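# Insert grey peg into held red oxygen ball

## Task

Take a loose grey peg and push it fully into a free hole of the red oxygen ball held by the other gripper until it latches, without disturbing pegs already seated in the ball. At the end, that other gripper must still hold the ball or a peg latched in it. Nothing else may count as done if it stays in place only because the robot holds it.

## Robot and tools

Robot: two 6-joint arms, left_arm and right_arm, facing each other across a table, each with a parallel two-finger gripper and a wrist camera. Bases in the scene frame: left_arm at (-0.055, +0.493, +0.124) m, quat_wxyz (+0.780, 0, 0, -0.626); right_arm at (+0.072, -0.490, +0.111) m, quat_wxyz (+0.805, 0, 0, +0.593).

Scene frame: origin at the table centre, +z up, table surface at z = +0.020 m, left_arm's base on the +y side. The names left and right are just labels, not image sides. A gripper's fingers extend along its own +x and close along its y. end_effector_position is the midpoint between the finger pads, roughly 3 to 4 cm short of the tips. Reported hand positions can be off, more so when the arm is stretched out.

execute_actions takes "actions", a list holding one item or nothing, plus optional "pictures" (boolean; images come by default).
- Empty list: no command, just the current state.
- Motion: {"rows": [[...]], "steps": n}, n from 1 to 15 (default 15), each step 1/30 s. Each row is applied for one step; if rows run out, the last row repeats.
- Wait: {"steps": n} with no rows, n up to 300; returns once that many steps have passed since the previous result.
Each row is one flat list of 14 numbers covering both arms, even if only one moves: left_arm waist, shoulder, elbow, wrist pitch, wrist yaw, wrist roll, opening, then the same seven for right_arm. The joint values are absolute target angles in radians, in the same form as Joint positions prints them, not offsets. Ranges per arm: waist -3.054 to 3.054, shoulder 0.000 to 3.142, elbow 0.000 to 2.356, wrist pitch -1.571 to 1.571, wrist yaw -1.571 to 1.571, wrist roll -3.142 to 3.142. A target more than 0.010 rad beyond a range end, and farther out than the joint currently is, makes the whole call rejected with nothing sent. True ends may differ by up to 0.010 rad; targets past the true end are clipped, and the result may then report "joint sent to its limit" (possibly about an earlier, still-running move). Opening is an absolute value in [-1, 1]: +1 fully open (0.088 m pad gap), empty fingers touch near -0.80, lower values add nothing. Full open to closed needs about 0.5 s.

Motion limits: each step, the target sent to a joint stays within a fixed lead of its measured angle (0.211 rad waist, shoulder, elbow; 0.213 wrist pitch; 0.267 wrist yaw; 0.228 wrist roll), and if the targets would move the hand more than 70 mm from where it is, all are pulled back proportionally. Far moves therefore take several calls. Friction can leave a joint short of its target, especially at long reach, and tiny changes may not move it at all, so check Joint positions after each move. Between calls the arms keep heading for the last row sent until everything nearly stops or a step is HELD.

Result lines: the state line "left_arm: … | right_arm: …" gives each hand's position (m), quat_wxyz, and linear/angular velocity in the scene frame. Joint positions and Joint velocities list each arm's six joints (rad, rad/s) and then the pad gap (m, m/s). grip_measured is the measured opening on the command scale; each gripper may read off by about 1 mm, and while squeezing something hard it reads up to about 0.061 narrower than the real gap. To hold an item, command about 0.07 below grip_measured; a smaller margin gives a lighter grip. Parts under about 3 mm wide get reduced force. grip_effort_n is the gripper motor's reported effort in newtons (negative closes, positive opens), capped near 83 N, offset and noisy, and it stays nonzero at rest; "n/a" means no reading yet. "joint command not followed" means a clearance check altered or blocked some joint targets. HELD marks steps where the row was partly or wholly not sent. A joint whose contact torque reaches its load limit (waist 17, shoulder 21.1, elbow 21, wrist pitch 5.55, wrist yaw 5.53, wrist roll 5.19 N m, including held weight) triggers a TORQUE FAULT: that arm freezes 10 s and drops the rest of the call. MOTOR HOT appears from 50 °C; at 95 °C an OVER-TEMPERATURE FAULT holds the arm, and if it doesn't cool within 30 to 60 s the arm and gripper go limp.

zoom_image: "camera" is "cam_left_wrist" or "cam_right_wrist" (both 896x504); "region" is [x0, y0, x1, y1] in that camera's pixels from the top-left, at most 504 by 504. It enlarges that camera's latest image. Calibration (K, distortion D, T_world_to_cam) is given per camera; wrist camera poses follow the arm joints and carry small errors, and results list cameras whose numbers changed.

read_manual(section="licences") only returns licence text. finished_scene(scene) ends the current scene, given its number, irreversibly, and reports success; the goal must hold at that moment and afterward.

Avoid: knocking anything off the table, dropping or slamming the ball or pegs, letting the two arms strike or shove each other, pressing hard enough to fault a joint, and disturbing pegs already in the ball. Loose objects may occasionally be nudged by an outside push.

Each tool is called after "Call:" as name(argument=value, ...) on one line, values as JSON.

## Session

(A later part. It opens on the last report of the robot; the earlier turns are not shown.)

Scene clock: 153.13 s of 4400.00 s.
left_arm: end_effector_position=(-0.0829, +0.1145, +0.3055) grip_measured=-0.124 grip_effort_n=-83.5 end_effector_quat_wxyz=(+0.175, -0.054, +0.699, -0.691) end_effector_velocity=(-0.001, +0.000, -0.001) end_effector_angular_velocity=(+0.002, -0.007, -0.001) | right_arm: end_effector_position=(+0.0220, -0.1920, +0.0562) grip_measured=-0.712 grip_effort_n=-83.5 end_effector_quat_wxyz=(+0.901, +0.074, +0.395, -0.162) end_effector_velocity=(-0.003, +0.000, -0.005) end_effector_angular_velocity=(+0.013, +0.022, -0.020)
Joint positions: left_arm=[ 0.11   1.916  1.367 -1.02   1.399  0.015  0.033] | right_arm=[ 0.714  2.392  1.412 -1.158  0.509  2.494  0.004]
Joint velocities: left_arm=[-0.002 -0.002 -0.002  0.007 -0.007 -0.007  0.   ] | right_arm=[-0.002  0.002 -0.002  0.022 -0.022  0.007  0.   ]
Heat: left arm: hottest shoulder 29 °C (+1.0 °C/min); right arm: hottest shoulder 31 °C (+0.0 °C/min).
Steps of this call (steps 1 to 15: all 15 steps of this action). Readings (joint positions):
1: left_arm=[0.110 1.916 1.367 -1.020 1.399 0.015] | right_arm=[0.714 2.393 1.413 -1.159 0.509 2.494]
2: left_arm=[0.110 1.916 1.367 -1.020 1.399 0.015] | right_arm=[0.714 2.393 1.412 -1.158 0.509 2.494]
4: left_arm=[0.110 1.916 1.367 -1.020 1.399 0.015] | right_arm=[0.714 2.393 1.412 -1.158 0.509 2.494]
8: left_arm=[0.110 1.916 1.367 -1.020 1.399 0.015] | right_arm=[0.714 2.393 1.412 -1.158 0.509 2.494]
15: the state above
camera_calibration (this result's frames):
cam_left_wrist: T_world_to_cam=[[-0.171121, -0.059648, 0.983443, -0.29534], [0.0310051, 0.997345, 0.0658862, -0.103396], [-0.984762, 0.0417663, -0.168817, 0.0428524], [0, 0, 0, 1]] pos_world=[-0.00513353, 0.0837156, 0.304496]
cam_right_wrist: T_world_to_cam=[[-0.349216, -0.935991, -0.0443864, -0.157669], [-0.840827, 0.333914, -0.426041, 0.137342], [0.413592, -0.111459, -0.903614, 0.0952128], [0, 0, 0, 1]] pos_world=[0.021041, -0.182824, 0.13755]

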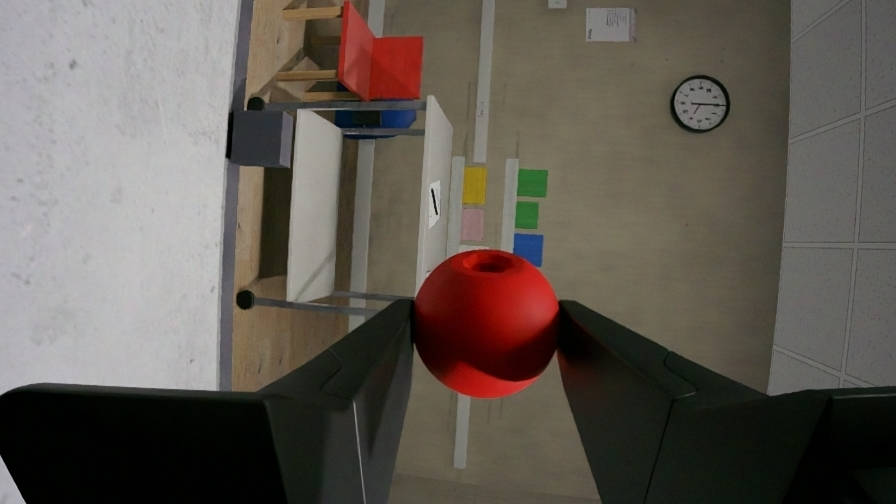

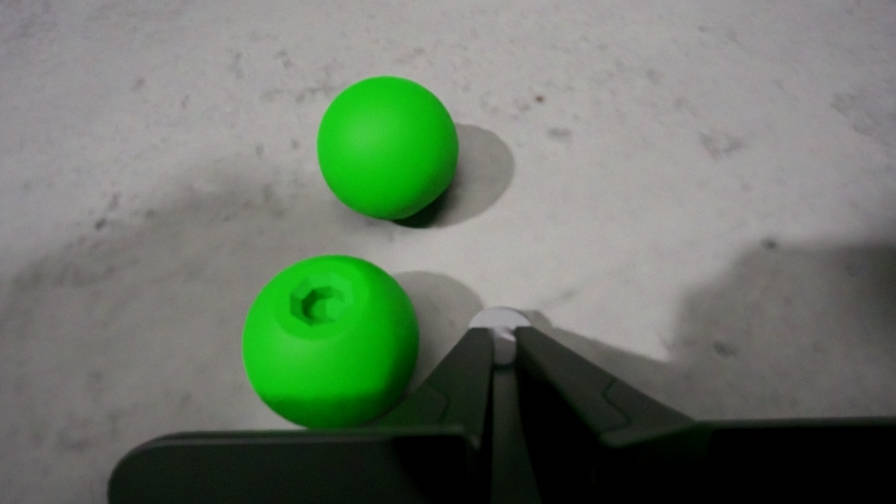

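Call:
execute_actions(actions=[{"rows": [[0.107,1.93,1.377,-1.023,1.403,0.018,-0.2,0.7109,2.3819,1.4027,-1.1561,0.512,2.492,-0.79],[0.107,1.93,1.377,-1.023,1.403,0.018,-0.2,0.7109,2.3774,1.4027,-1.1561,0.512,2.492,-0.79],[0.107,1.93,1.377,-1.023,1.403,0.018,-0.2,0.7109,2.37,1.4016,-1.1561,0.512,2.492,-0.79],[0.107,1.93,1.377,-1.023,1.403,0.018,-0.2,0.7109,2.3601,1.3983,-1.1561,0.512,2.492,-0.79],[0.107,1.93,1.377,-1.023,1.403,0.018,-0.2,0.7109,2.3476,1.393,-1.1561,0.512,2.4868,-0.79],[0.107,1.93,1.377,-1.023,1.403,0.018,-0.2,0.7109,2.3329,1.3858,-1.1561,0.512,2.4711,-0.79],[0.107,1.93,1.377,-1.023,1.403,0.018,-0.2,0.7109,2.316,1.3768,-1.1561,0.512,2.4451,-0.79],[0.107,1.93,1.377,-1.023,1.403,0.018,-0.2,0.7109,2.2972,1.3662,-1.1561,0.512,2.4086,-0.79],[0.107,1.93,1.377,-1.023,1.403,0.018,-0.2,0.7109,2.2767,1.3541,-1.1561,0.5108,2.3617,-0.79],[0.107,1.93,1.377,-1.023,1.403,0.018,-0.2,0.7109,2.2546,1.3405,-1.1561,0.5074,2.3043,-0.79],[0.107,1.93,1.377,-1.023,1.403,0.018,-0.2,0.7109,2.2311,1.3257,-1.1544,0.5019,2.2418,-0.79],[0.107,1.93,1.377,-1.023,1.403,0.018,-0.2,0.7109,2.2063,1.3098,-1.1493,0.4944,2.1792,-0.79],[0.107,1.93,1.377,-1.023,1.403,0.018,-0.2,0.7109,2.1805,1.2928,-1.141,0.485,2.1167,-0.79],[0.107,1.93,1.377,-1.023,1.403,0.018,-0.2,0.7109,2.1538,1.275,-1.1295,0.4739,2.0541,-0.79],[0.107,1.93,1.377,-1.023,1.403,0.018,-0.2,0.7109,2.1264,1.2564,-1.115,0.4613,1.9916,-0.79]], "steps": 15}], pictures=false)

Call:
execute_actions(actions=[{"rows": [[0.107,1.93,1.377,-1.023,1.403,0.018,-0.2,0.7106,2.0985,1.2371,-1.0976,0.4471,1.929,-0.79],[0.107,1.93,1.377,-1.023,1.403,0.018,-0.2,0.7099,2.0702,1.2174,-1.0774,0.4317,1.8665,-0.79],[0.107,1.93,1.377,-1.023,1.403,0.018,-0.2,0.7087,2.0418,1.1972,-1.0546,0.4151,1.8039,-0.79],[0.107,1.93,1.377,-1.023,1.403,0.018,-0.2,0.7071,2.0133,1.1769,-1.0292,0.3974,1.7414,-0.79],[0.107,1.93,1.377,-1.023,1.403,0.018,-0.2,0.705,1.985,1.1564,-1.0014,0.3787,1.6788,-0.79],[0.107,1.93,1.377,-1.023,1.403,0.018,-0.2,0.7026,1.9571,1.1358,-0.9712,0.3593,1.6163,-0.79],[0.107,1.93,1.377,-1.023,1.403,0.018,-0.2,0.6999,1.9297,1.1155,-0.9388,0.3393,1.5537,-0.79],[0.107,1.93,1.377,-1.023,1.403,0.018,-0.2,0.6968,1.903,1.0953,-0.9044,0.3187,1.4912,-0.79],[0.107,1.93,1.377,-1.023,1.403,0.018,-0.2,0.6934,1.8772,1.0756,-0.868,0.2977,1.4286,-0.79],[0.107,1.93,1.377,-1.023,1.403,0.018,-0.2,0.6898,1.8524,1.0563,-0.8297,0.2764,1.3661,-0.79],[0.107,1.93,1.377,-1.023,1.403,0.018,-0.2,0.6859,1.8289,1.0377,-0.7897,0.255,1.3035,-0.79],[0.107,1.93,1.377,-1.023,1.403,0.018,-0.2,0.6819,1.8068,1.0199,-0.748,0.2336,1.241,-0.79],[0.107,1.93,1.377,-1.023,1.403,0.018,-0.2,0.6777,1.7863,1.0029,-0.7049,0.2123,1.1784,-0.79],[0.107,1.93,1.377,-1.023,1.403,0.018,-0.2,0.6733,1.7675,0.987,-0.6603,0.1913,1.1159,-0.79],[0.107,1.93,1.377,-1.023,1.403,0.018,-0.2,0.6688,1.7506,0.9722,-0.6145,0.1707,1.0533,-0.79]], "steps": 15}], pictures=false)

Call:
execute_actions(actions=[{"rows": [[0.107,1.93,1.377,-1.023,1.403,0.018,-0.2,0.6642,1.7359,0.9586,-0.5675,0.1507,0.9908,-0.79],[0.107,1.93,1.377,-1.023,1.403,0.018,-0.2,0.6596,1.7234,0.9465,-0.5195,0.1313,0.9282,-0.79],[0.107,1.93,1.377,-1.023,1.403,0.018,-0.2,0.655,1.7135,0.9359,-0.4705,0.1126,0.8657,-0.79],[0.107,1.93,1.377,-1.023,1.403,0.018,-0.2,0.6503,1.7061,0.9269,-0.4207,0.0949,0.8031,-0.79],[0.107,1.93,1.377,-1.023,1.403,0.018,-0.2,0.6457,1.7016,0.9197,-0.3703,0.0783,0.7406,-0.79],[0.107,1.93,1.377,-1.023,1.403,0.018,-0.2,0.6411,1.7,0.9144,-0.3192,0.0629,0.678,-0.79],[0.107,1.93,1.377,-1.023,1.403,0.018,-0.2,0.6366,1.7,0.9111,-0.2677,0.0487,0.6155,-0.79],[0.107,1.93,1.377,-1.023,1.403,0.018,-0.2,0.6322,1.7,0.91,-0.2159,0.0361,0.5529,-0.79],[0.107,1.93,1.377,-1.023,1.403,0.018,-0.2,0.628,1.7,0.91,-0.1638,0.025,0.4904,-0.79],[0.107,1.93,1.377,-1.023,1.403,0.018,-0.2,0.624,1.7007,0.9104,-0.1116,0.0156,0.4278,-0.79],[0.107,1.93,1.377,-1.023,1.403,0.018,-0.2,0.6201,1.7026,0.9116,-0.0593,0.0081,0.3653,-0.79],[0.107,1.93,1.377,-1.023,1.403,0.018,-0.2,0.6165,1.7058,0.9136,-0.0072,0.0026,0.3027,-0.79],[0.107,1.93,1.377,-1.023,1.403,0.018,-0.2,0.6131,1.7102,0.9162,0.0446,-0.0008,0.2402,-0.79],[0.107,1.93,1.377,-1.023,1.403,0.018,-0.2,0.61,1.7156,0.9195,0.0961,-0.002,0.1776,-0.79],[0.107,1.93,1.377,-1.023,1.403,0.018,-0.2,0.6073,1.722,0.9234,0.1472,-0.002,0.1151,-0.79]], "steps": 15}], pictures=false)

Call:
execute_actions(actions=[{"rows": [[0.107,1.93,1.377,-1.023,1.403,0.018,-0.2,0.6049,1.7293,0.9279,0.1976,-0.002,0.0525,-0.79],[0.107,1.93,1.377,-1.023,1.403,0.018,-0.2,0.6028,1.7375,0.9328,0.2474,-0.002,-0.01,-0.79],[0.107,1.93,1.377,-1.023,1.403,0.018,-0.2,0.6012,1.7464,0.9383,0.2964,-0.002,-0.0726,-0.79],[0.107,1.93,1.377,-1.023,1.403,0.018,-0.2,0.6,1.756,0.9441,0.3444,-0.002,-0.1351,-0.79],[0.107,1.93,1.377,-1.023,1.403,0.018,-0.2,0.5993,1.7662,0.9504,0.3914,-0.002,-0.1977,-0.79],[0.107,1.93,1.377,-1.023,1.403,0.018,-0.2,0.599,1.777,0.9569,0.4372,-0.002,-0.2602,-0.79],[0.107,1.93,1.377,-1.023,1.403,0.018,-0.2,0.599,1.7882,0.9638,0.4818,-0.002,-0.3228,-0.79],[0.107,1.93,1.377,-1.023,1.403,0.018,-0.2,0.599,1.7998,0.9708,0.5249,-0.002,-0.3853,-0.79],[0.107,1.93,1.377,-1.023,1.403,0.018,-0.2,0.599,1.8117,0.9781,0.5666,-0.002,-0.4479,-0.79],[0.107,1.93,1.377,-1.023,1.403,0.018,-0.2,0.599,1.8239,0.9855,0.6066,-0.002,-0.5104,-0.79],[0.107,1.93,1.377,-1.023,1.403,0.018,-0.2,0.599,1.8361,0.993,0.6449,-0.002,-0.573,-0.79],[0.107,1.93,1.377,-1.023,1.403,0.018,-0.2,0.599,1.8485,1.0005,0.6813,-0.002,-0.6355,-0.79],[0.107,1.93,1.377,-1.023,1.403,0.018,-0.2,0.599,1.8609,1.008,0.7157,-0.002,-0.6981,-0.79],[0.107,1.93,1.377,-1.023,1.403,0.018,-0.2,0.599,1.8731,1.0155,0.7481,-0.002,-0.7606,-0.79],[0.107,1.93,1.377,-1.023,1.403,0.018,-0.2,0.599,1.8853,1.0229,0.7783,-0.002,-0.8232,-0.79]], "steps": 15}], pictures=false)

Call:
execute_actions(actions=[{"rows": [[0.107,1.93,1.377,-1.023,1.403,0.018,-0.2,0.599,1.8972,1.0302,0.8061,-0.002,-0.8857,-0.79],[0.107,1.93,1.377,-1.023,1.403,0.018,-0.2,0.599,1.9088,1.0372,0.8315,-0.002,-0.9483,-0.79],[0.107,1.93,1.377,-1.023,1.403,0.018,-0.2,0.599,1.92,1.0441,0.8543,-0.002,-1.0108,-0.79],[0.107,1.93,1.377,-1.023,1.403,0.018,-0.2,0.599,1.9308,1.0506,0.8745,-0.002,-1.0734,-0.79],[0.107,1.93,1.377,-1.023,1.403,0.018,-0.2,0.599,1.941,1.0569,0.8919,-0.002,-1.1359,-0.79],[0.107,1.93,1.377,-1.023,1.403,0.018,-0.2,0.599,1.9506,1.0627,0.9064,-0.002,-1.1985,-0.79],[0.107,1.93,1.377,-1.023,1.403,0.018,-0.2,0.599,1.9595,1.0682,0.9179,-0.002,-1.261,-0.79],[0.107,1.93,1.377,-1.023,1.403,0.018,-0.2,0.599,1.9677,1.0731,0.9262,-0.002,-1.3236,-0.79],[0.107,1.93,1.377,-1.023,1.403,0.018,-0.2,0.599,1.975,1.0776,0.9313,-0.002,-1.3861,-0.79],[0.107,1.93,1.377,-1.023,1.403,0.018,-0.2,0.599,1.9814,1.0815,0.933,-0.002,-1.4437,-0.79],[0.107,1.93,1.377,-1.023,1.403,0.018,-0.2,0.599,1.9868,1.0848,0.933,-0.002,-1.4906,-0.79],[0.107,1.93,1.377,-1.023,1.403,0.018,-0.2,0.599,1.9912,1.0874,0.933,-0.002,-1.5271,-0.79],[0.107,1.93,1.377,-1.023,1.403,0.018,-0.2,0.599,1.9944,1.0894,0.933,-0.002,-1.5531,-0.79],[0.107,1.93,1.377,-1.023,1.403,0.018,-0.2,0.599,1.9963,1.0906,0.933,-0.002,-1.5688,-0.79],[0.107,1.93,1.377,-1.023,1.403,0.018,-0.2,0.599,1.997,1.091,0.933,-0.002,-1.574,-0.79]], "steps": 15}], pictures=false)

Call:
execute_actions(actions=[{"steps": 14}])

Call:
zoom_image(camera="cam_right_wrist", region=[420, 200, 580, 360])

Call:
zoom_image(camera="cam_left_wrist", region=[400, 110, 580, 290])

Scene clock: 211.30 s of 4400.00 s.
left_arm: end_effector_position=(-0.0829, +0.1145, +0.3055) grip_measured=-0.124 grip_effort_n=-83.5 end_effector_quat_wxyz=(+0.175, -0.054, +0.699, -0.691) end_effector_velocity=(+0.001, +0.001, -0.002) end_effector_angular_velocity=(+0.016, -0.018, +0.004) | right_arm: end_effector_position=(+0.0218, -0.1985, +0.0953) grip_measured=-0.712 grip_effort_n=-83.5 end_effector_quat_wxyz=(+0.889, -0.047, +0.449, -0.072) end_effector_velocity=(-0.021, -0.046, +0.109) end_effector_angular_velocity=(-0.621, +0.743, +1.235)
Joint positions: left_arm=[ 0.11   1.916  1.367 -1.02   1.399  0.015  0.033] | right_arm=[ 0.714  2.198  1.307 -1.138  0.487  2.137  0.004]
Joint velocities: left_arm=[ 0.002 -0.002  0.002 -0.007 -0.022 -0.007 -0.   ] | right_arm=[-0.002 -0.764 -0.486  0.256 -0.286 -1.722 -0.   ]
Heat: left arm: hottest shoulder 30 °C (+1.0 °C/min); right arm: hottest shoulder 36 °C (+6.1 °C/min).
Steps of this call (steps 1 to 15: the robot went on to your last target; steps 16 to 90: nothing new was sent; then 54.67 s passed at rest; steps 91 to 105: all 15 steps of this action). Readings (joint positions):
91: left_arm=[0.110 1.916 1.367 -1.020 1.399 0.015] | right_arm=[0.714 2.392 1.412 -1.158 0.509 2.494]
92: left_arm=[0.110 1.916 1.367 -1.020 1.399 0.015] | right_arm=[0.714 2.391 1.412 -1.158 0.509 2.494]
94: left_arm=[0.110 1.916 1.367 -1.020 1.399 0.015] | right_arm=[0.714 2.386 1.410 -1.157 0.509 2.494]
98: left_arm=[0.110 1.916 1.367 -1.020 1.399 0.015] | right_arm=[0.714 2.348 1.392 -1.157 0.509 2.459]
105: the state above

Scene clock: 211.80 s of 4400.00 s.
left_arm: end_effector_position=(-0.0829, +0.1145, +0.3055) grip_measured=-0.124 grip_effort_n=-83.5 end_effector_quat_wxyz=(+0.175, -0.054, +0.699, -0.691) end_effector_velocity=(-0.002, +0.003, -0.001) end_effector_angular_velocity=(+0.030, +0.002, -0.001) | right_arm: end_effector_position=(-0.0130, -0.1871, +0.1268) grip_measured=-0.712 grip_effort_n=-83.5 end_effector_quat_wxyz=(+0.734, -0.228, +0.576, +0.277) end_effector_velocity=(-0.100, +0.114, +0.061) end_effector_angular_velocity=(+0.678, +0.810, +1.701)
Joint positions: left_arm=[ 0.11   1.916  1.367 -1.02   1.399  0.015  0.033] | right_arm=[ 0.683  1.807  1.024 -0.72   0.225  1.209  0.004]
Joint velocities: left_arm=[-0.002 -0.002 -0.002 -0.022 -0.007 -0.007  0.   ] | right_arm=[-0.129 -0.608 -0.491  1.223 -0.623 -1.839 -0.   ]
Heat: left arm: hottest shoulder 30 °C (+1.0 °C/min); right arm: hottest shoulder 36 °C (+6.0 °C/min).
Steps of this call (steps 1 to 15: all 15 steps of this action). Readings (joint positions):
1: left_arm=[0.110 1.916 1.367 -1.020 1.399 0.015] | right_arm=[0.714 2.172 1.290 -1.127 0.477 2.078]
2: left_arm=[0.110 1.916 1.367 -1.020 1.399 0.015] | right_arm=[0.714 2.145 1.272 -1.114 0.465 2.017]
4: left_arm=[0.110 1.916 1.367 -1.020 1.399 0.015] | right_arm=[0.713 2.090 1.235 -1.079 0.437 1.895]
8: left_arm=[0.110 1.916 1.367 -1.020 1.399 0.015] | right_arm=[0.707 1.978 1.156 -0.978 0.368 1.646]
15: the state above

Scene clock: 212.30 s of 4400.00 s.
left_arm: end_effector_position=(-0.0829, +0.1145, +0.3055) grip_measured=-0.124 grip_effort_n=-83.5 end_effector_quat_wxyz=(+0.175, -0.054, +0.699, -0.691) end_effector_velocity=(-0.001, +0.002, -0.002) end_effector_angular_velocity=(+0.034, +0.004, +0.001) | right_arm: end_effector_position=(-0.0607, -0.0805, +0.1933) grip_measured=-0.712 grip_effort_n=-83.5 end_effector_quat_wxyz=(+0.584, -0.227, +0.317, +0.712) end_effector_velocity=(-0.042, +0.226, +0.237) end_effector_angular_velocity=(+1.814, -0.740, +1.249)
Joint positions: left_arm=[ 0.11   1.916  1.367 -1.021  1.399  0.015  0.033] | right_arm=[0.619 1.712 0.926 0.02  0.011 0.271 0.004]
Joint velocities: left_arm=[-0.002 -0.002 -0.007 -0.007 -0.007 -0.022 -0.   ] | right_arm=[-0.105 -0.002 -0.007  1.516 -0.095 -1.853 -0.   ]
Heat: left arm: hottest shoulder 30 °C (+1.0 °C/min); right arm: hottest shoulder 36 °C (+5.1 °C/min).
Steps of this call (steps 1 to 15: all 15 steps of this action). Readings (joint positions):
1: left_arm=[0.110 1.916 1.367 -1.020 1.399 0.015] | right_arm=[0.679 1.788 1.009 -0.677 0.204 1.146]
2: left_arm=[0.110 1.916 1.367 -1.020 1.399 0.015] | right_arm=[0.674 1.771 0.994 -0.632 0.184 1.084]
4: left_arm=[0.110 1.916 1.367 -1.021 1.399 0.015] | right_arm=[0.665 1.742 0.968 -0.539 0.145 0.959]
8: left_arm=[0.110 1.916 1.367 -1.021 1.399 0.015] | right_arm=[0.647 1.715 0.935 -0.341 0.077 0.708]
15: the state above

Scene clock: 212.80 s of 4400.00 s.
left_arm: end_effector_position=(-0.0829, +0.1145, +0.3055) grip_measured=-0.124 grip_effort_n=-83.5 end_effector_quat_wxyz=(+0.175, -0.054, +0.699, -0.691) end_effector_velocity=(-0.001, +0.001, -0.003) end_effector_angular_velocity=(+0.021, -0.016, -0.001) | right_arm: end_effector_position=(-0.0798, +0.0010, +0.2922) grip_measured=-0.712 grip_effort_n=-83.5 end_effector_quat_wxyz=(+0.539, -0.252, -0.220, +0.773) end_effector_velocity=(-0.032, +0.094, +0.135) end_effector_angular_velocity=(+1.368, -1.508, +0.292)
Joint positions: left_arm=[ 0.11   1.916  1.367 -1.021  1.399  0.015  0.033] | right_arm=[ 0.602  1.841  0.995  0.694  0.001 -0.668  0.004]
Joint velocities: left_arm=[-0.002 -0.002 -0.002 -0.007 -0.022 -0.007 -0.   ] | right_arm=[ 0.002  0.349  0.222  0.989 -0.007 -1.868 -0.   ]
Heat: left arm: hottest shoulder 30 °C (+1.0 °C/min); right arm: hottest shoulder 36 °C (+5.0 °C/min).
Steps of this call (steps 1 to 15: all 15 steps of this action). Readings (joint positions):
1: left_arm=[0.110 1.916 1.367 -1.021 1.399 0.015] | right_arm=[0.616 1.712 0.926 0.072 0.008 0.208]
2: left_arm=[0.110 1.916 1.367 -1.021 1.399 0.015] | right_arm=[0.613 1.714 0.926 0.123 0.006 0.146]
4: left_arm=[0.110 1.916 1.367 -1.021 1.399 0.015] | right_arm=[0.608 1.723 0.928 0.223 0.004 0.021]
8: left_arm=[0.110 1.916 1.367 -1.021 1.399 0.015] | right_arm=[0.603 1.760 0.945 0.412 0.002 -0.230]
15: the state above

Scene clock: 213.30 s of 4400.00 s.
left_arm: end_effector_position=(-0.0829, +0.1145, +0.3055) grip_measured=-0.124 grip_effort_n=-83.5 end_effector_quat_wxyz=(+0.175, -0.054, +0.699, -0.691) end_effector_velocity=(-0.000, +0.000, -0.003) end_effector_angular_velocity=(+0.007, -0.021, -0.001) | right_arm: end_effector_position=(-0.0881, +0.0276, +0.3084) grip_measured=-0.712 grip_effort_n=-83.5 end_effector_quat_wxyz=(+0.440, -0.399, -0.557, +0.580) end_effector_velocity=(-0.002, +0.016, -0.033) end_effector_angular_velocity=(+0.178, -0.719, -0.030)
Joint positions: left_arm=[ 0.11   1.916  1.367 -1.021  1.399  0.015  0.033] | right_arm=[ 0.602  1.976  1.075  0.928  0.001 -1.51   0.004]
Joint velocities: left_arm=[-0.002 -0.002 -0.002  0.007 -0.022 -0.007 -0.   ] | right_arm=[-0.002  0.105  0.042  0.022  0.007 -0.74  -0.   ]
Heat: left arm: hottest shoulder 30 °C (+1.0 °C/min); right arm: hottest shoulder 36 °C (+5.1 °C/min).
Steps of this call (steps 1 to 15: all 15 steps of this action). Readings (joint positions):
1: left_arm=[0.110 1.916 1.367 -1.021 1.399 0.015] | right_arm=[0.603 1.852 1.003 0.727 0.001 -0.730]
2: left_arm=[0.110 1.916 1.367 -1.021 1.399 0.015] | right_arm=[0.602 1.864 1.010 0.757 0.001 -0.793]
4: left_arm=[0.110 1.916 1.367 -1.021 1.399 0.015] | right_arm=[0.602 1.887 1.024 0.812 0.001 -0.918]
8: left_arm=[0.110 1.916 1.367 -1.021 1.399 0.015] | right_arm=[0.602 1.929 1.049 0.889 0.001 -1.168]
15: the state above

Scene clock: 213.77 s of 4400.00 s.
left_arm: end_effector_position=(-0.0829, +0.1145, +0.3055) grip_measured=-0.124 grip_effort_n=-83.5 end_effector_quat_wxyz=(+0.175, -0.054, +0.699, -0.691) end_effector_velocity=(+0.000, +0.002, -0.002) end_effector_angular_velocity=(+0.035, +0.004, +0.004) | right_arm: end_effector_position=(-0.0885, +0.0289, +0.3078) grip_measured=-0.712 grip_effort_n=-83.5 end_effector_quat_wxyz=(+0.428, -0.411, -0.575, +0.562) end_effector_velocity=(+0.000, -0.000, -0.001) end_effector_angular_velocity=(-0.005, -0.009, +0.005)
Joint positions: left_arm=[ 0.11   1.916  1.367 -1.021  1.399  0.015  0.033] | right_arm=[ 0.602  1.982  1.08   0.932  0.001 -1.571  0.004]
Joint velocities: left_arm=[ 0.002  0.002 -0.002 -0.022 -0.007 -0.007 -0.   ] | right_arm=[-0.002 -0.002 -0.002 -0.007 -0.007 -0.007 -0.   ]
Heat: left arm: hottest shoulder 30 °C (+1.0 °C/min); right arm: hottest shoulder 36 °C (+5.0 °C/min).
Steps of this call (steps 1 to 14: the robot went on to your last target). Readings (joint positions):
1: left_arm=[0.110 1.916 1.367 -1.021 1.399 0.015] | right_arm=[0.603 1.979 1.077 0.929 0.001 -1.529]
2: left_arm=[0.110 1.916 1.367 -1.021 1.399 0.015] | right_arm=[0.602 1.981 1.077 0.929 0.001 -1.542]
4: left_arm=[0.110 1.916 1.367 -1.021 1.399 0.015] | right_arm=[0.602 1.982 1.078 0.931 0.001 -1.557]
8: left_arm=[0.110 1.916 1.367 -1.021 1.399 0.015] | right_arm=[0.602 1.982 1.080 0.932 0.001 -1.568]
14: the state above
camera_calibration (this result's frames):
cam_left_wrist: T_world_to_cam=[[-0.171123, -0.0596421, 0.983443, -0.29534], [0.0310701, 0.997343, 0.0658914, -0.103426], [-0.98476, 0.0418312, -0.168815, 0.0428319], [0, 0, 0, 1]] pos_world=[-0.005147, 0.0837443, 0.304496]
cam_right_wrist: T_world_to_cam=[[0.0247969, 0.00766673, 0.999663, -0.293846], [0.999689, -0.00287772, -0.0247755, 0.12698], [0.00268681, 0.999966, -0.0077357, 0.0486433], [0, 0, 0, 1]] pos_world=[-0.119785, -0.0460234, 0.297269]

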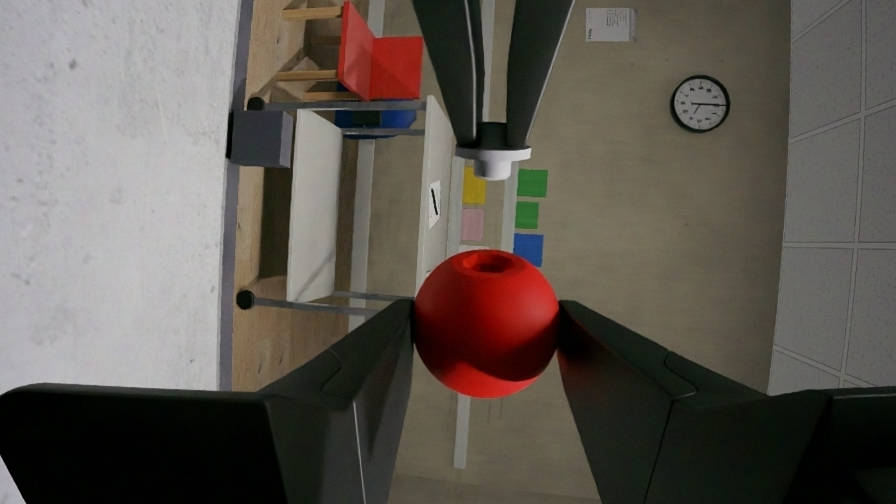

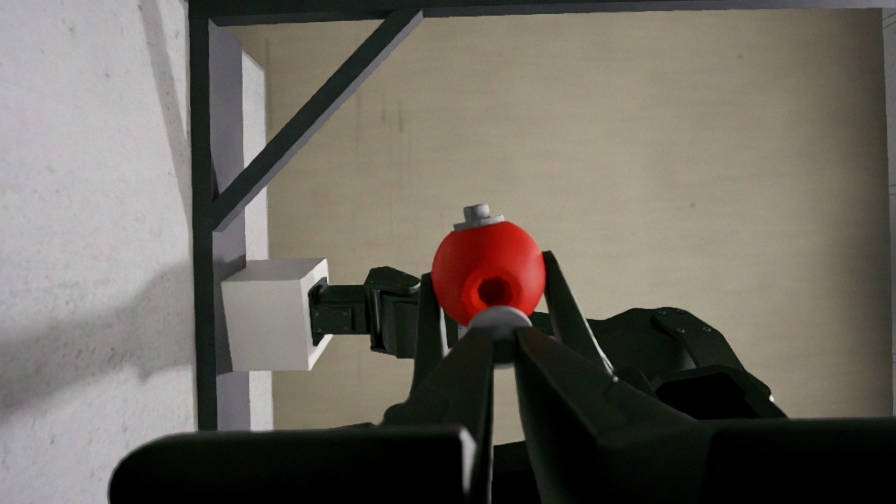

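Region (420, 200, 580, 360) of cam_right_wrist's 896x504 image, scaled by 3.150, with more detail than that image has.

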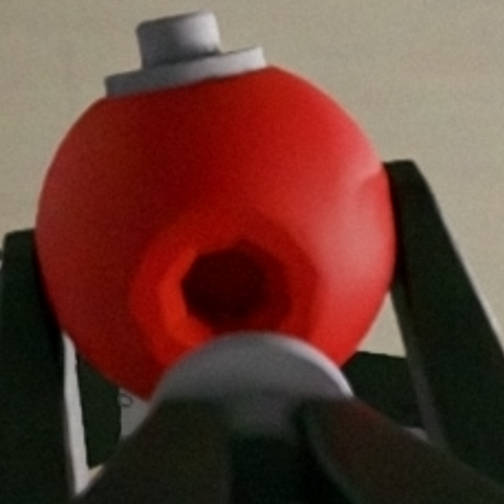

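Region (400, 110, 580, 290) of cam_left_wrist's 896x504 image, scaled by 2.800, with more detail than that image has.

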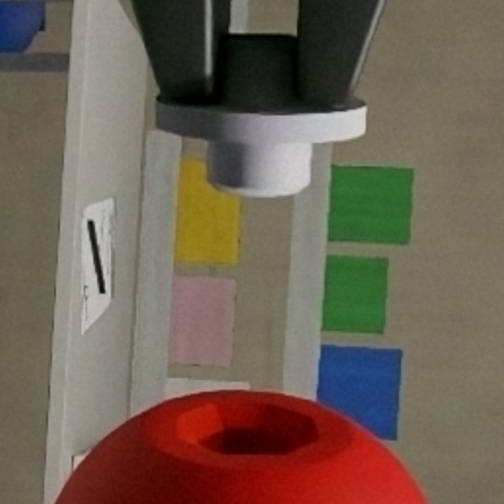

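Call:
execute_actions(actions=[{"rows": [[0.108,1.93,1.377,-1.022,1.403,0.018,-0.2,0.599,1.9976,1.092,0.9305,-0.003,-1.574,-0.79],[0.109,1.93,1.377,-1.021,1.403,0.018,-0.2,0.599,1.9992,1.0943,0.9289,-0.0035,-1.574,-0.79],[0.110,1.93,1.377,-1.0205,1.403,0.018,-0.2,0.599,2.0021,1.0986,0.9274,-0.004,-1.574,-0.79],[0.111,1.93,1.377,-1.020,1.403,0.018,-0.2,0.599,2.0062,1.1049,0.9252,-0.0045,-1.574,-0.79],[0.112,1.93,1.377,-1.0195,1.403,0.018,-0.2,0.599,2.0112,1.1125,0.9225,-0.005,-1.574,-0.79],[0.1125,1.93,1.377,-1.0195,1.403,0.018,-0.2,0.599,2.0169,1.1212,0.9195,-0.005,-1.574,-0.79],[0.1125,1.93,1.377,-1.0195,1.403,0.018,-0.2,0.599,2.0226,1.1299,0.9164,-0.005,-1.574,-0.79],[0.1125,1.93,1.377,-1.0195,1.403,0.018,-0.2,0.599,2.0282,1.1386,0.9133,-0.005,-1.574,-0.79],[0.1125,1.93,1.377,-1.0195,1.403,0.018,-0.2,0.599,2.0336,1.1468,0.9103,-0.005,-1.574,-0.79],[0.1125,1.93,1.377,-1.0195,1.403,0.018,-0.2,0.599,2.0383,1.1541,0.9077,-0.005,-1.574,-0.79],[0.1125,1.93,1.377,-1.0195,1.403,0.018,-0.2,0.599,2.0424,1.1604,0.9054,-0.005,-1.574,-0.79],[0.1125,1.93,1.377,-1.0195,1.403,0.018,-0.2,0.599,2.0455,1.1653,0.9036,-0.005,-1.574,-0.79],[0.1125,1.93,1.377,-1.0195,1.403,0.018,-0.2,0.599,2.048,1.1692,0.9022,-0.005,-1.574,-0.79],[0.1125,1.93,1.377,-1.0195,1.403,0.018,-0.2,0.599,2.0502,1.1726,0.9009,-0.005,-1.574,-0.79],[0.1125,1.93,1.377,-1.0195,1.403,0.018,-0.2,0.599,2.052,1.1755,0.8998,-0.005,-1.574,-0.79]], "steps": 15}], pictures=false)

Call:
execute_actions(actions=[{"rows": [[0.1125,1.93,1.377,-1.0195,1.403,0.018,-0.2,0.599,2.0536,1.178,0.8989,-0.005,-1.574,-0.79],[0.1125,1.93,1.377,-1.0195,1.403,0.018,-0.2,0.599,2.0552,1.1804,0.898,-0.005,-1.574,-0.79],[0.1125,1.93,1.377,-1.0195,1.403,0.018,-0.2,0.599,2.0567,1.1829,0.8971,-0.005,-1.574,-0.79],[0.1125,1.93,1.377,-1.0195,1.403,0.018,-0.2,0.599,2.0583,1.1853,0.8962,-0.005,-1.574,-0.79],[0.1125,1.93,1.377,-1.0195,1.403,0.018,-0.2,0.599,2.0598,1.1878,0.8953,-0.005,-1.574,-0.79],[0.1125,1.93,1.377,-1.0195,1.403,0.018,-0.2,0.599,2.0614,1.1902,0.8944,-0.005,-1.574,-0.79],[0.1125,1.93,1.377,-1.0195,1.403,0.018,-0.2,0.599,2.063,1.1927,0.8934,-0.005,-1.574,-0.79],[0.1125,1.93,1.377,-1.0195,1.403,0.018,-0.2,0.599,2.0645,1.1951,0.8925,-0.005,-1.574,-0.79],[0.1125,1.93,1.377,-1.0195,1.403,0.018,-0.2,0.599,2.0661,1.1976,0.8916,-0.005,-1.574,-0.79],[0.1125,1.93,1.377,-1.0195,1.403,0.018,-0.2,0.599,2.0676,1.2,0.8907,-0.005,-1.574,-0.79],[0.1125,1.93,1.377,-1.0195,1.403,0.018,-0.2,0.599,2.0692,1.2025,0.8897,-0.005,-1.574,-0.79],[0.1125,1.93,1.377,-1.0195,1.403,0.018,-0.2,0.599,2.0707,1.205,0.8888,-0.005,-1.574,-0.79],[0.113,1.93,1.377,-1.019,1.403,0.018,-0.2,0.599,2.0723,1.2074,0.8879,-0.005,-1.574,-0.79],[0.114,1.93,1.377,-1.0185,1.403,0.018,-0.2,0.599,2.0738,1.2099,0.8869,-0.005,-1.574,-0.79],[0.115,1.93,1.377,-1.018,1.403,0.018,-0.2,0.599,2.0754,1.2124,0.886,-0.005,-1.574,-0.79]], "steps": 15}], pictures=false)

Call:
execute_actions(actions=[{"rows": [[0.1172,1.93,1.3787,-1.0164,1.403,0.018,-0.2,0.599,2.0766,1.2147,0.8859,-0.005,-1.574,-0.79],[0.1194,1.93,1.3805,-1.0147,1.403,0.018,-0.2,0.599,2.0779,1.2171,0.8858,-0.005,-1.574,-0.79],[0.1215,1.93,1.3822,-1.0131,1.403,0.018,-0.2,0.599,2.0791,1.2194,0.8857,-0.005,-1.574,-0.79],[0.1237,1.93,1.3839,-1.0115,1.403,0.018,-0.2,0.599,2.0803,1.2217,0.8856,-0.005,-1.574,-0.79],[0.1259,1.93,1.3856,-1.0098,1.403,0.018,-0.2,0.599,2.0816,1.224,0.8855,-0.005,-1.574,-0.79],[0.1281,1.93,1.3874,-1.0082,1.403,0.018,-0.2,0.599,2.0828,1.2264,0.8854,-0.005,-1.574,-0.79],[0.1303,1.93,1.3891,-1.0065,1.403,0.018,-0.2,0.599,2.0841,1.2287,0.8853,-0.005,-1.574,-0.79],[0.1325,1.93,1.3908,-1.0049,1.403,0.018,-0.2,0.599,2.0853,1.231,0.8852,-0.005,-1.574,-0.79],[0.1346,1.93,1.3925,-1.0033,1.403,0.018,-0.2,0.599,2.0865,1.2333,0.8851,-0.005,-1.574,-0.79],[0.1368,1.93,1.3943,-1.0016,1.403,0.018,-0.2,0.599,2.0878,1.2357,0.885,-0.005,-1.574,-0.79],[0.139,1.93,1.396,-1.0,1.403,0.018,-0.2,0.599,2.089,1.238,0.885,-0.005,-1.574,-0.79]], "steps": 15}])

Call:
zoom_image(camera="cam_left_wrist", region=[430, 215, 550, 305])

Call:
zoom_image(camera="cam_right_wrist", region=[440, 260, 560, 380])

Scene clock: 257.27 s of 4400.00 s.
left_arm: end_effector_position=(-0.0829, +0.1145, +0.3055) grip_measured=-0.124 grip_effort_n=-83.5 end_effector_quat_wxyz=(+0.175, -0.054, +0.699, -0.691) end_effector_velocity=(+0.001, +0.001, -0.001) end_effector_angular_velocity=(-0.011, -0.012, -0.001) | right_arm: end_effector_position=(-0.0937, +0.0435, +0.3075) grip_measured=-0.712 grip_effort_n=-83.5 end_effector_quat_wxyz=(+0.427, -0.411, -0.576, +0.563) end_effector_velocity=(-0.007, +0.024, -0.004) end_effector_angular_velocity=(-0.005, -0.025, +0.004)
Joint positions: left_arm=[ 0.11   1.916  1.367 -1.021  1.399  0.015  0.033] | right_arm=[ 0.603  2.03   1.154  0.905 -0.001 -1.572  0.004]
Joint velocities: left_arm=[ 0.002 -0.002 -0.002 -0.007 -0.007  0.022 -0.   ] | right_arm=[-0.002  0.081  0.12  -0.051 -0.007 -0.022  0.   ]
Heat: left arm: hottest shoulder 31 °C (+1.0 °C/min); right arm: hottest shoulder 33 °C (-2.0 °C/min).
Steps of this call (steps 1 to 30: the robot went on to your last target; steps 31 to 90: nothing new was sent; then 40.00 s passed at rest; steps 91 to 105: all 15 steps of this action). Readings (joint positions):
91: left_arm=[0.110 1.916 1.367 -1.021 1.399 0.015] | right_arm=[0.602 1.982 1.080 0.932 0.001 -1.572]
92: left_arm=[0.110 1.916 1.367 -1.021 1.399 0.015] | right_arm=[0.602 1.983 1.081 0.932 0.001 -1.572]
94: left_arm=[0.110 1.916 1.367 -1.021 1.399 0.015] | right_arm=[0.603 1.985 1.085 0.931 0.000 -1.572]
98: left_arm=[0.110 1.916 1.367 -1.021 1.399 0.015] | right_arm=[0.602 2.000 1.109 0.922 -0.001 -1.572]
105: the state above

Scene clock: 257.77 s of 4400.00 s.
left_arm: end_effector_position=(-0.0829, +0.1145, +0.3053) grip_measured=-0.124 grip_effort_n=-83.5 end_effector_quat_wxyz=(+0.175, -0.054, +0.699, -0.691) end_effector_velocity=(-0.002, +0.003, +0.001) end_effector_angular_velocity=(+0.025, +0.016, -0.001) | right_arm: end_effector_position=(-0.0959, +0.0510, +0.3087) grip_measured=-0.712 grip_effort_n=-83.5 end_effector_quat_wxyz=(+0.428, -0.410, -0.577, +0.563) end_effector_velocity=(-0.000, +0.010, -0.003) end_effector_angular_velocity=(-0.010, -0.026, -0.010)
Joint positions: left_arm=[ 0.11   1.917  1.367 -1.021  1.399  0.015  0.033] | right_arm=[ 0.602  2.053  1.194  0.892 -0.002 -1.572  0.004]
Joint velocities: left_arm=[-0.002 -0.002 -0.002 -0.022  0.007 -0.007 -0.   ] | right_arm=[-0.002  0.027  0.046 -0.037  0.007 -0.022 -0.   ]
Heat: left arm: hottest shoulder 31 °C (+1.0 °C/min); right arm: hottest shoulder 33 °C (-2.0 °C/min).
Steps of this call (steps 1 to 15: all 15 steps of this action). Readings (joint positions):
1: left_arm=[0.110 1.916 1.367 -1.021 1.399 0.015] | right_arm=[0.602 2.033 1.158 0.904 -0.001 -1.572]
2: left_arm=[0.110 1.916 1.367 -1.021 1.399 0.015] | right_arm=[0.602 2.035 1.161 0.903 -0.001 -1.572]
4: left_arm=[0.110 1.916 1.367 -1.021 1.399 0.015] | right_arm=[0.602 2.039 1.167 0.901 -0.002 -1.572]
8: left_arm=[0.110 1.916 1.367 -1.021 1.399 0.015] | right_arm=[0.602 2.045 1.178 0.897 -0.002 -1.572]
15: the state above

Scene clock: 258.27 s of 4400.00 s.
left_arm: end_effector_position=(-0.0821, +0.1144, +0.3053) grip_measured=-0.124 grip_effort_n=-83.5 end_effector_quat_wxyz=(+0.176, -0.055, +0.699, -0.691) end_effector_velocity=(-0.001, +0.001, +0.000) end_effector_angular_velocity=(+0.012, -0.004, -0.001) | right_arm: end_effector_position=(-0.0962, +0.0539, +0.3085) grip_measured=-0.712 grip_effort_n=-83.5 end_effector_quat_wxyz=(+0.428, -0.410, -0.577, +0.562) end_effector_velocity=(+0.001, +0.000, -0.004) end_effector_angular_velocity=(-0.005, -0.025, +0.014)
Joint positions: left_arm=[ 0.112  1.917  1.367 -1.021  1.399  0.015  0.033] | right_arm=[ 0.601  2.063  1.208  0.888 -0.003 -1.572  0.004]
Joint velocities: left_arm=[-0.002 -0.002  0.002 -0.007 -0.007 -0.007  0.   ] | right_arm=[-0.007  0.002 -0.002 -0.007 -0.022 -0.022 -0.   ]
Heat: left arm: hottest shoulder 31 °C (+1.0 °C/min); right arm: hottest shoulder 33 °C (-2.0 °C/min).
Steps of this call (steps 1 to 15: all 15 steps of this action). Readings (joint positions):
1: left_arm=[0.110 1.917 1.367 -1.021 1.399 0.015] | right_arm=[0.602 2.055 1.195 0.891 -0.002 -1.572]
2: left_arm=[0.110 1.917 1.367 -1.021 1.399 0.015] | right_arm=[0.602 2.055 1.197 0.890 -0.002 -1.572]
4: left_arm=[0.110 1.917 1.367 -1.021 1.399 0.015] | right_arm=[0.602 2.057 1.199 0.889 -0.002 -1.572]
8: left_arm=[0.110 1.917 1.367 -1.021 1.399 0.015] | right_arm=[0.602 2.060 1.204 0.889 -0.003 -1.572]
15: the state above
camera_calibration (this result's frames):
cam_left_wrist: T_world_to_cam=[[-0.170864, -0.0603885, 0.983442, -0.294965], [0.0287954, 0.997388, 0.0662478, -0.103655], [-0.984874, 0.039638, -0.168679, 0.0438782], [0, 0, 0, 1]] pos_world=[-0.00419982, 0.083832, 0.304349]
cam_right_wrist: T_world_to_cam=[[0.025077, 0.00504047, 0.999673, -0.294363], [0.999685, 0.000226462, -0.0250785, 0.134728], [-0.000352795, 0.999987, -0.0050332, 0.0225334], [0, 0, 0, 1]] pos_world=[-0.127296, -0.0210799, 0.297759]

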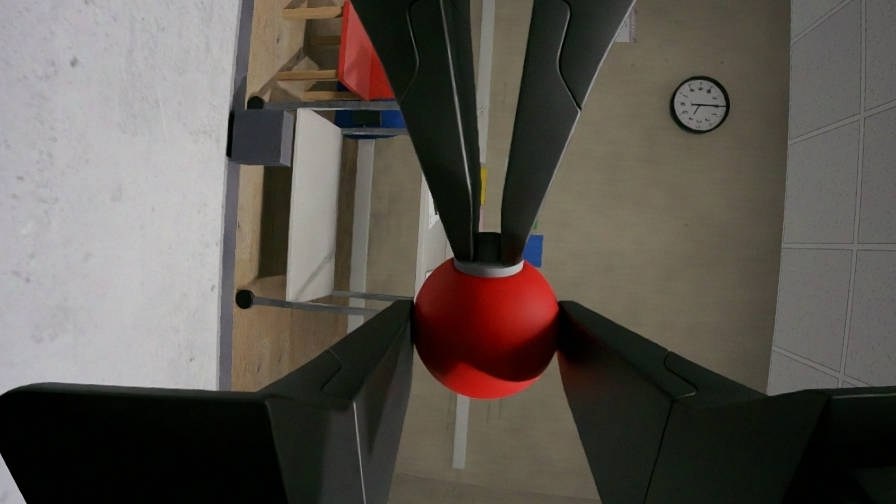

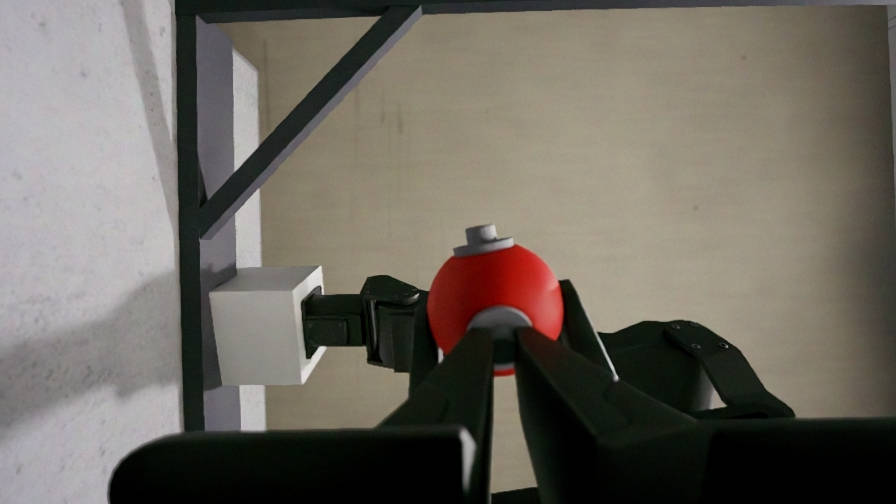

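Region (430, 215, 550, 305) of cam_left_wrist's 896x504 image, scaled by 4.200, with more detail than that image has; it fills the top 378 rows of this view, and the rest is white.

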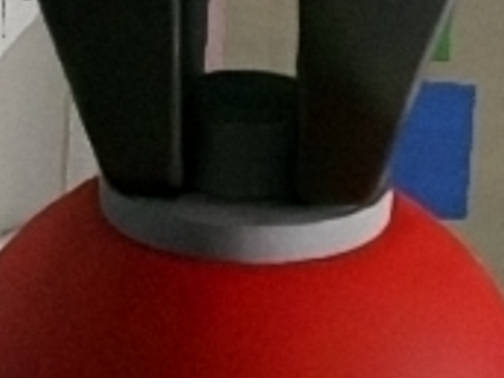

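Region (440, 260, 560, 380) of cam_right_wrist's 896x504 image, scaled by 4.200, with more detail than that image has.

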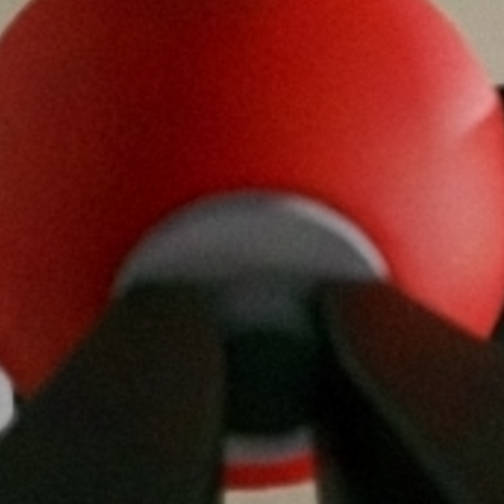

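Call:
execute_actions(actions=[{"rows": [[0.140,1.93,1.397,-0.999,1.403,0.018,-0.2,0.599,2.090,1.240,0.885,-0.005,-1.574,-0.79],[0.1415,1.93,1.3985,-0.9975,1.403,0.018,-0.2,0.599,2.0912,1.242,0.885,-0.005,-1.574,-0.79],[0.143,1.93,1.400,-0.996,1.403,0.018,-0.2,0.599,2.0925,1.244,0.885,-0.005,-1.574,-0.79],[0.143,1.93,1.400,-0.996,1.403,0.018,-0.2,0.599,2.0925,1.244,0.885,-0.005,-1.574,-0.79],[0.143,1.93,1.400,-0.996,1.403,0.018,-0.2,0.599,2.0925,1.244,0.885,-0.005,-1.574,-0.79],[0.143,1.93,1.400,-0.996,1.403,0.018,-0.2,0.599,2.0925,1.244,0.885,-0.005,-1.574,-0.79],[0.142,1.93,1.397,-0.997,1.403,0.018,-0.2,0.599,2.087,1.237,0.8855,-0.005,-1.574,-0.79],[0.140,1.93,1.393,-0.999,1.403,0.018,-0.2,0.599,2.081,1.230,0.886,-0.005,-1.574,-0.79],[0.137,1.93,1.389,-1.002,1.403,0.018,-0.2,0.599,2.075,1.223,0.8865,-0.005,-1.574,-0.79],[0.133,1.93,1.385,-1.005,1.403,0.018,-0.2,0.599,2.070,1.217,0.887,-0.005,-1.574,-0.79],[0.128,1.93,1.381,-1.009,1.403,0.018,-0.2,0.599,2.066,1.212,0.8875,-0.005,-1.574,-0.79],[0.123,1.93,1.378,-1.013,1.403,0.018,-0.2,0.599,2.062,1.207,0.888,-0.005,-1.574,-0.79],[0.118,1.93,1.375,-1.016,1.403,0.018,-0.2,0.599,2.059,1.203,0.8885,-0.005,-1.574,-0.77],[0.115,1.93,1.373,-1.018,1.403,0.018,-0.2,0.599,2.056,1.199,0.889,-0.005,-1.574,-0.73],[0.113,1.93,1.372,-1.02,1.403,0.018,-0.2,0.599,2.054,1.197,0.889,-0.005,-1.574,-0.68]], "steps": 15}], pictures=false)

Call:
execute_actions(actions=[{"rows": [[0.113,1.93,1.372,-1.02,1.403,0.018,-0.2,0.599,2.053,1.196,0.8895,-0.005,-1.574,-0.62],[0.113,1.93,1.372,-1.02,1.403,0.018,-0.2,0.599,2.053,1.196,0.8895,-0.005,-1.574,-0.56],[0.113,1.93,1.372,-1.02,1.403,0.018,-0.2,0.599,2.053,1.196,0.8895,-0.005,-1.574,-0.52],[0.113,1.93,1.372,-1.02,1.403,0.018,-0.2,0.599,2.052,1.195,0.89,-0.005,-1.574,-0.5],[0.113,1.93,1.372,-1.02,1.403,0.018,-0.2,0.599,2.051,1.193,0.89,-0.005,-1.574,-0.5],[0.113,1.93,1.372,-1.02,1.403,0.018,-0.2,0.599,2.0493,1.1903,0.891,-0.005,-1.574,-0.5],[0.113,1.93,1.372,-1.02,1.403,0.018,-0.2,0.599,2.0446,1.1828,0.8937,-0.005,-1.574,-0.5],[0.113,1.93,1.372,-1.02,1.403,0.018,-0.2,0.599,2.0377,1.1718,0.8978,-0.005,-1.574,-0.5],[0.113,1.93,1.372,-1.02,1.403,0.018,-0.2,0.599,2.0293,1.1585,0.9027,-0.005,-1.574,-0.5],[0.113,1.93,1.372,-1.02,1.403,0.018,-0.2,0.599,2.0202,1.144,0.908,-0.005,-1.574,-0.5],[0.113,1.93,1.372,-1.02,1.403,0.018,-0.2,0.599,2.0111,1.1295,0.9133,-0.005,-1.574,-0.5],[0.113,1.93,1.372,-1.02,1.403,0.018,-0.2,0.599,2.0027,1.1162,0.9182,-0.005,-1.574,-0.5],[0.113,1.93,1.372,-1.02,1.403,0.018,-0.2,0.599,1.9958,1.1052,0.9223,-0.005,-1.574,-0.5],[0.113,1.93,1.372,-1.02,1.403,0.018,-0.2,0.599,1.9911,1.0977,0.925,-0.005,-1.574,-0.5],[0.113,1.93,1.372,-1.02,1.403,0.018,-0.2,0.599,1.9894,1.095,0.926,-0.005,-1.574,-0.5]], "steps": 15}], pictures=false)

Call:
execute_actions(actions=[{"steps": 8}])

Call:
zoom_image(camera="cam_left_wrist", region=[430, 215, 550, 305])

Call:
zoom_image(camera="cam_right_wrist", region=[420, 200, 570, 350])

Scene clock: 270.70 s of 4400.00 s.
left_arm: end_effector_position=(-0.0837, +0.1147, +0.3053) grip_measured=-0.124 grip_effort_n=-83.5 end_effector_quat_wxyz=(+0.174, -0.053, +0.700, -0.690) end_effector_velocity=(-0.005, +0.002, +0.002) end_effector_angular_velocity=(+0.034, +0.019, -0.008) | right_arm: end_effector_position=(-0.0970, +0.0536, +0.3088) grip_measured=-0.710 grip_effort_n=-56.5 end_effector_quat_wxyz=(+0.427, -0.408, -0.578, +0.563) end_effector_velocity=(-0.002, -0.008, +0.002) end_effector_angular_velocity=(-0.009, +0.004, +0.025)
Joint positions: left_arm=[ 0.108  1.917  1.367 -1.023  1.399  0.015  0.033] | right_arm=[ 0.602  2.063  1.208  0.888 -0.007 -1.572  0.004]
Joint velocities: left_arm=[-0.012 -0.002  0.002 -0.022  0.007 -0.022 -0.   ] | right_arm=[ 0.002 -0.032 -0.032 -0.007 -0.022  0.007  0.011]
Heat: left arm: hottest shoulder 31 °C (+1.0 °C/min); right arm: hottest shoulder 33 °C (-3.0 °C/min).
Steps of this call (steps 1 to 15: the robot went on to your last target; steps 16 to 90: nothing new was sent; then 8.93 s passed at rest; steps 91 to 105: all 15 steps of this action). Readings (joint positions):
91: left_arm=[0.112 1.917 1.367 -1.021 1.399 0.015] | right_arm=[0.601 2.063 1.208 0.888 -0.003 -1.572]
92: left_arm=[0.112 1.917 1.367 -1.021 1.399 0.015] | right_arm=[0.601 2.064 1.209 0.888 -0.003 -1.572]
94: left_arm=[0.112 1.917 1.367 -1.021 1.399 0.015] | right_arm=[0.601 2.064 1.210 0.888 -0.003 -1.572]
98: left_arm=[0.112 1.917 1.367 -1.021 1.399 0.015] | right_arm=[0.601 2.065 1.210 0.888 -0.003 -1.572]
105: the state above

Scene clock: 271.20 s of 4400.00 s.
left_arm: end_effector_position=(-0.0831, +0.1145, +0.3052) grip_measured=-0.124 grip_effort_n=-83.5 end_effector_quat_wxyz=(+0.175, -0.054, +0.700, -0.690) end_effector_velocity=(-0.002, +0.001, +0.001) end_effector_angular_velocity=(+0.025, +0.016, -0.001) | right_arm: end_effector_position=(-0.0924, +0.0380, +0.3085) grip_measured=-0.504 grip_effort_n=14.2 end_effector_quat_wxyz=(+0.427, -0.408, -0.578, +0.563) end_effector_velocity=(+0.016, -0.051, +0.001) end_effector_angular_velocity=(-0.009, -0.011, +0.005)
Joint positions: left_arm=[ 0.11   1.917  1.367 -1.022  1.399  0.015  0.033] | right_arm=[ 0.602  2.013  1.128  0.918 -0.007 -1.572  0.014]
Joint velocities: left_arm=[-0.002  0.002  0.002 -0.022  0.007 -0.007 -0.   ] | right_arm=[-0.002 -0.173 -0.252  0.066 -0.007 -0.007  0.001]
Heat: left arm: hottest shoulder 31 °C (+1.0 °C/min); right arm: hottest shoulder 33 °C (-3.0 °C/min).
Steps of this call (steps 1 to 15: all 15 steps of this action). Readings (joint positions):
1: left_arm=[0.108 1.917 1.367 -1.023 1.399 0.015] | right_arm=[0.602 2.062 1.207 0.888 -0.007 -1.572]
2: left_arm=[0.108 1.917 1.367 -1.023 1.399 0.015] | right_arm=[0.602 2.061 1.207 0.888 -0.007 -1.572]
4: left_arm=[0.108 1.917 1.367 -1.023 1.399 0.015] | right_arm=[0.602 2.061 1.207 0.889 -0.007 -1.572]
8: left_arm=[0.109 1.917 1.367 -1.022 1.399 0.015] | right_arm=[0.602 2.057 1.201 0.892 -0.007 -1.572]
15: the state above

Scene clock: 271.47 s of 4400.00 s.
left_arm: end_effector_position=(-0.0831, +0.1145, +0.3052) grip_measured=-0.124 grip_effort_n=-83.5 end_effector_quat_wxyz=(+0.175, -0.054, +0.700, -0.690) end_effector_velocity=(-0.003, +0.003, -0.001) end_effector_angular_velocity=(+0.044, +0.007, -0.004) | right_arm: end_effector_position=(-0.0913, +0.0344, +0.3094) grip_measured=-0.503 grip_effort_n=14.7 end_effector_quat_wxyz=(+0.427, -0.408, -0.578, +0.563) end_effector_velocity=(+0.001, -0.003, +0.002) end_effector_angular_velocity=(+0.010, +0.010, +0.005)
Joint positions: left_arm=[ 0.11   1.917  1.367 -1.022  1.399  0.015  0.033] | right_arm=[ 0.602  2.     1.11   0.925 -0.007 -1.572  0.014]
Joint velocities: left_arm=[-0.007 -0.002 -0.002 -0.022 -0.007 -0.022  0.   ] | right_arm=[-0.002 -0.007 -0.017  0.022 -0.007  0.007  0.   ]
Heat: left arm: hottest shoulder 31 °C (+1.0 °C/min); right arm: hottest shoulder 33 °C (-3.0 °C/min).
Steps of this call (steps 1 to 8: the robot went on to your last target). Readings (joint positions):
1: left_arm=[0.110 1.917 1.367 -1.022 1.399 0.015] | right_arm=[0.602 2.008 1.121 0.920 -0.007 -1.572]
2: left_arm=[0.110 1.917 1.367 -1.022 1.399 0.015] | right_arm=[0.602 2.005 1.117 0.922 -0.007 -1.572]
4: left_arm=[0.110 1.917 1.367 -1.022 1.399 0.015] | right_arm=[0.602 2.001 1.113 0.924 -0.007 -1.572]
8: the state above
camera_calibration (this result's frames):
cam_left_wrist: T_world_to_cam=[[-0.170663, -0.0609978, 0.98344, -0.294923], [0.0314832, 0.997235, 0.0673169, -0.103814], [-0.984826, 0.0424504, -0.168271, 0.0423999], [0, 0, 0, 1]] pos_world=[-0.00530752, 0.0837377, 0.304162]
cam_right_wrist: T_world_to_cam=[[0.0255976, 0.00293813, 0.999668, -0.295215], [0.999658, 0.00523811, -0.0256127, 0.129816], [-0.00531162, 0.999982, -0.00280305, 0.0409227], [0, 0, 0, 1]] pos_world=[-0.121998, -0.0407346, 0.298556]

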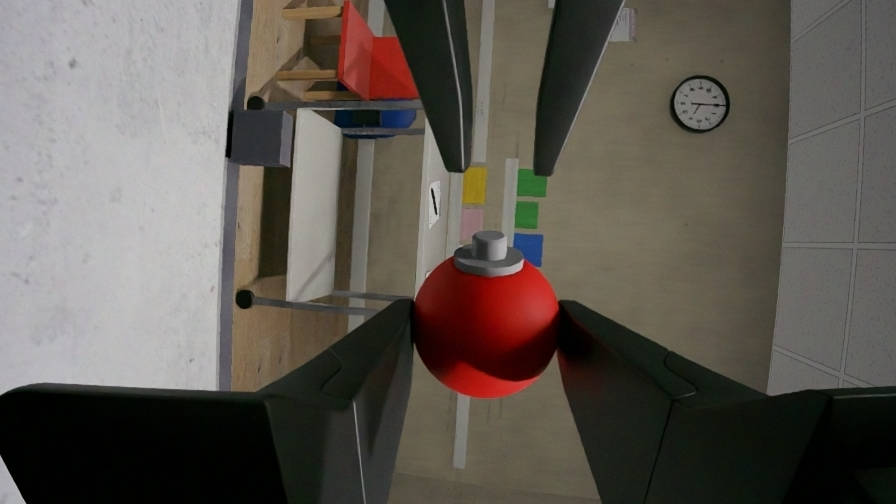

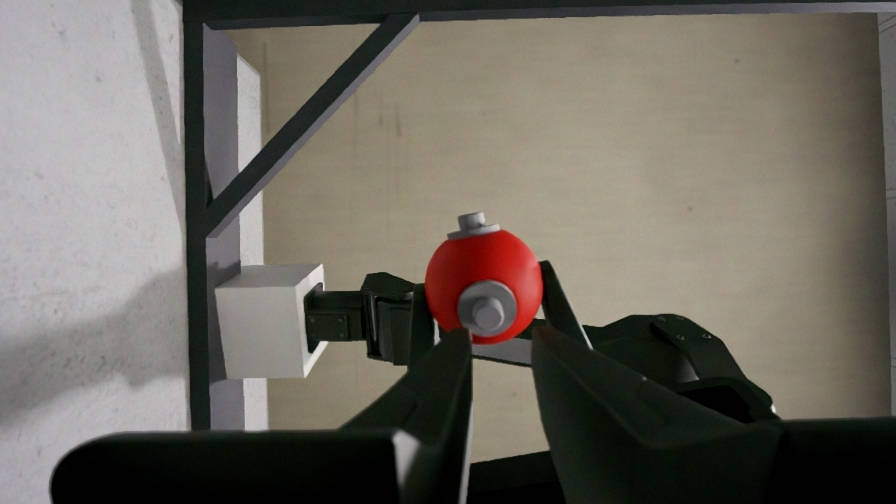

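Region (430, 215, 550, 305) of cam_left_wrist's 896x504 image, scaled by 4.200, with more detail than that image has; it fills the top 378 rows of this view, and the rest is white.

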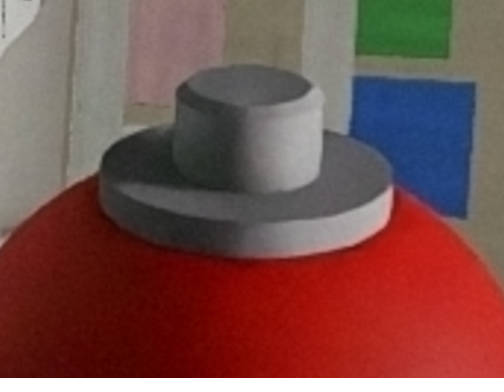

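Region (420, 200, 570, 350) of cam_right_wrist's 896x504 image, scaled by 3.360, with more detail than that image has.

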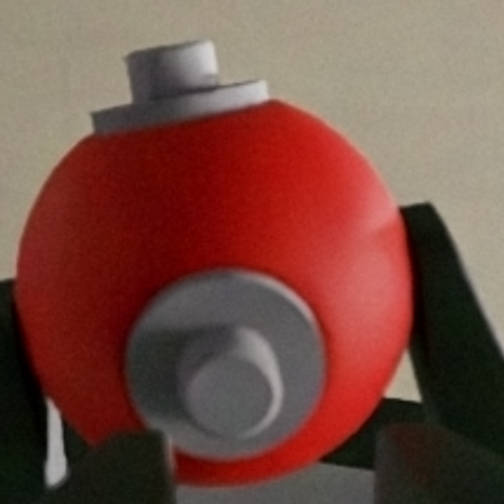

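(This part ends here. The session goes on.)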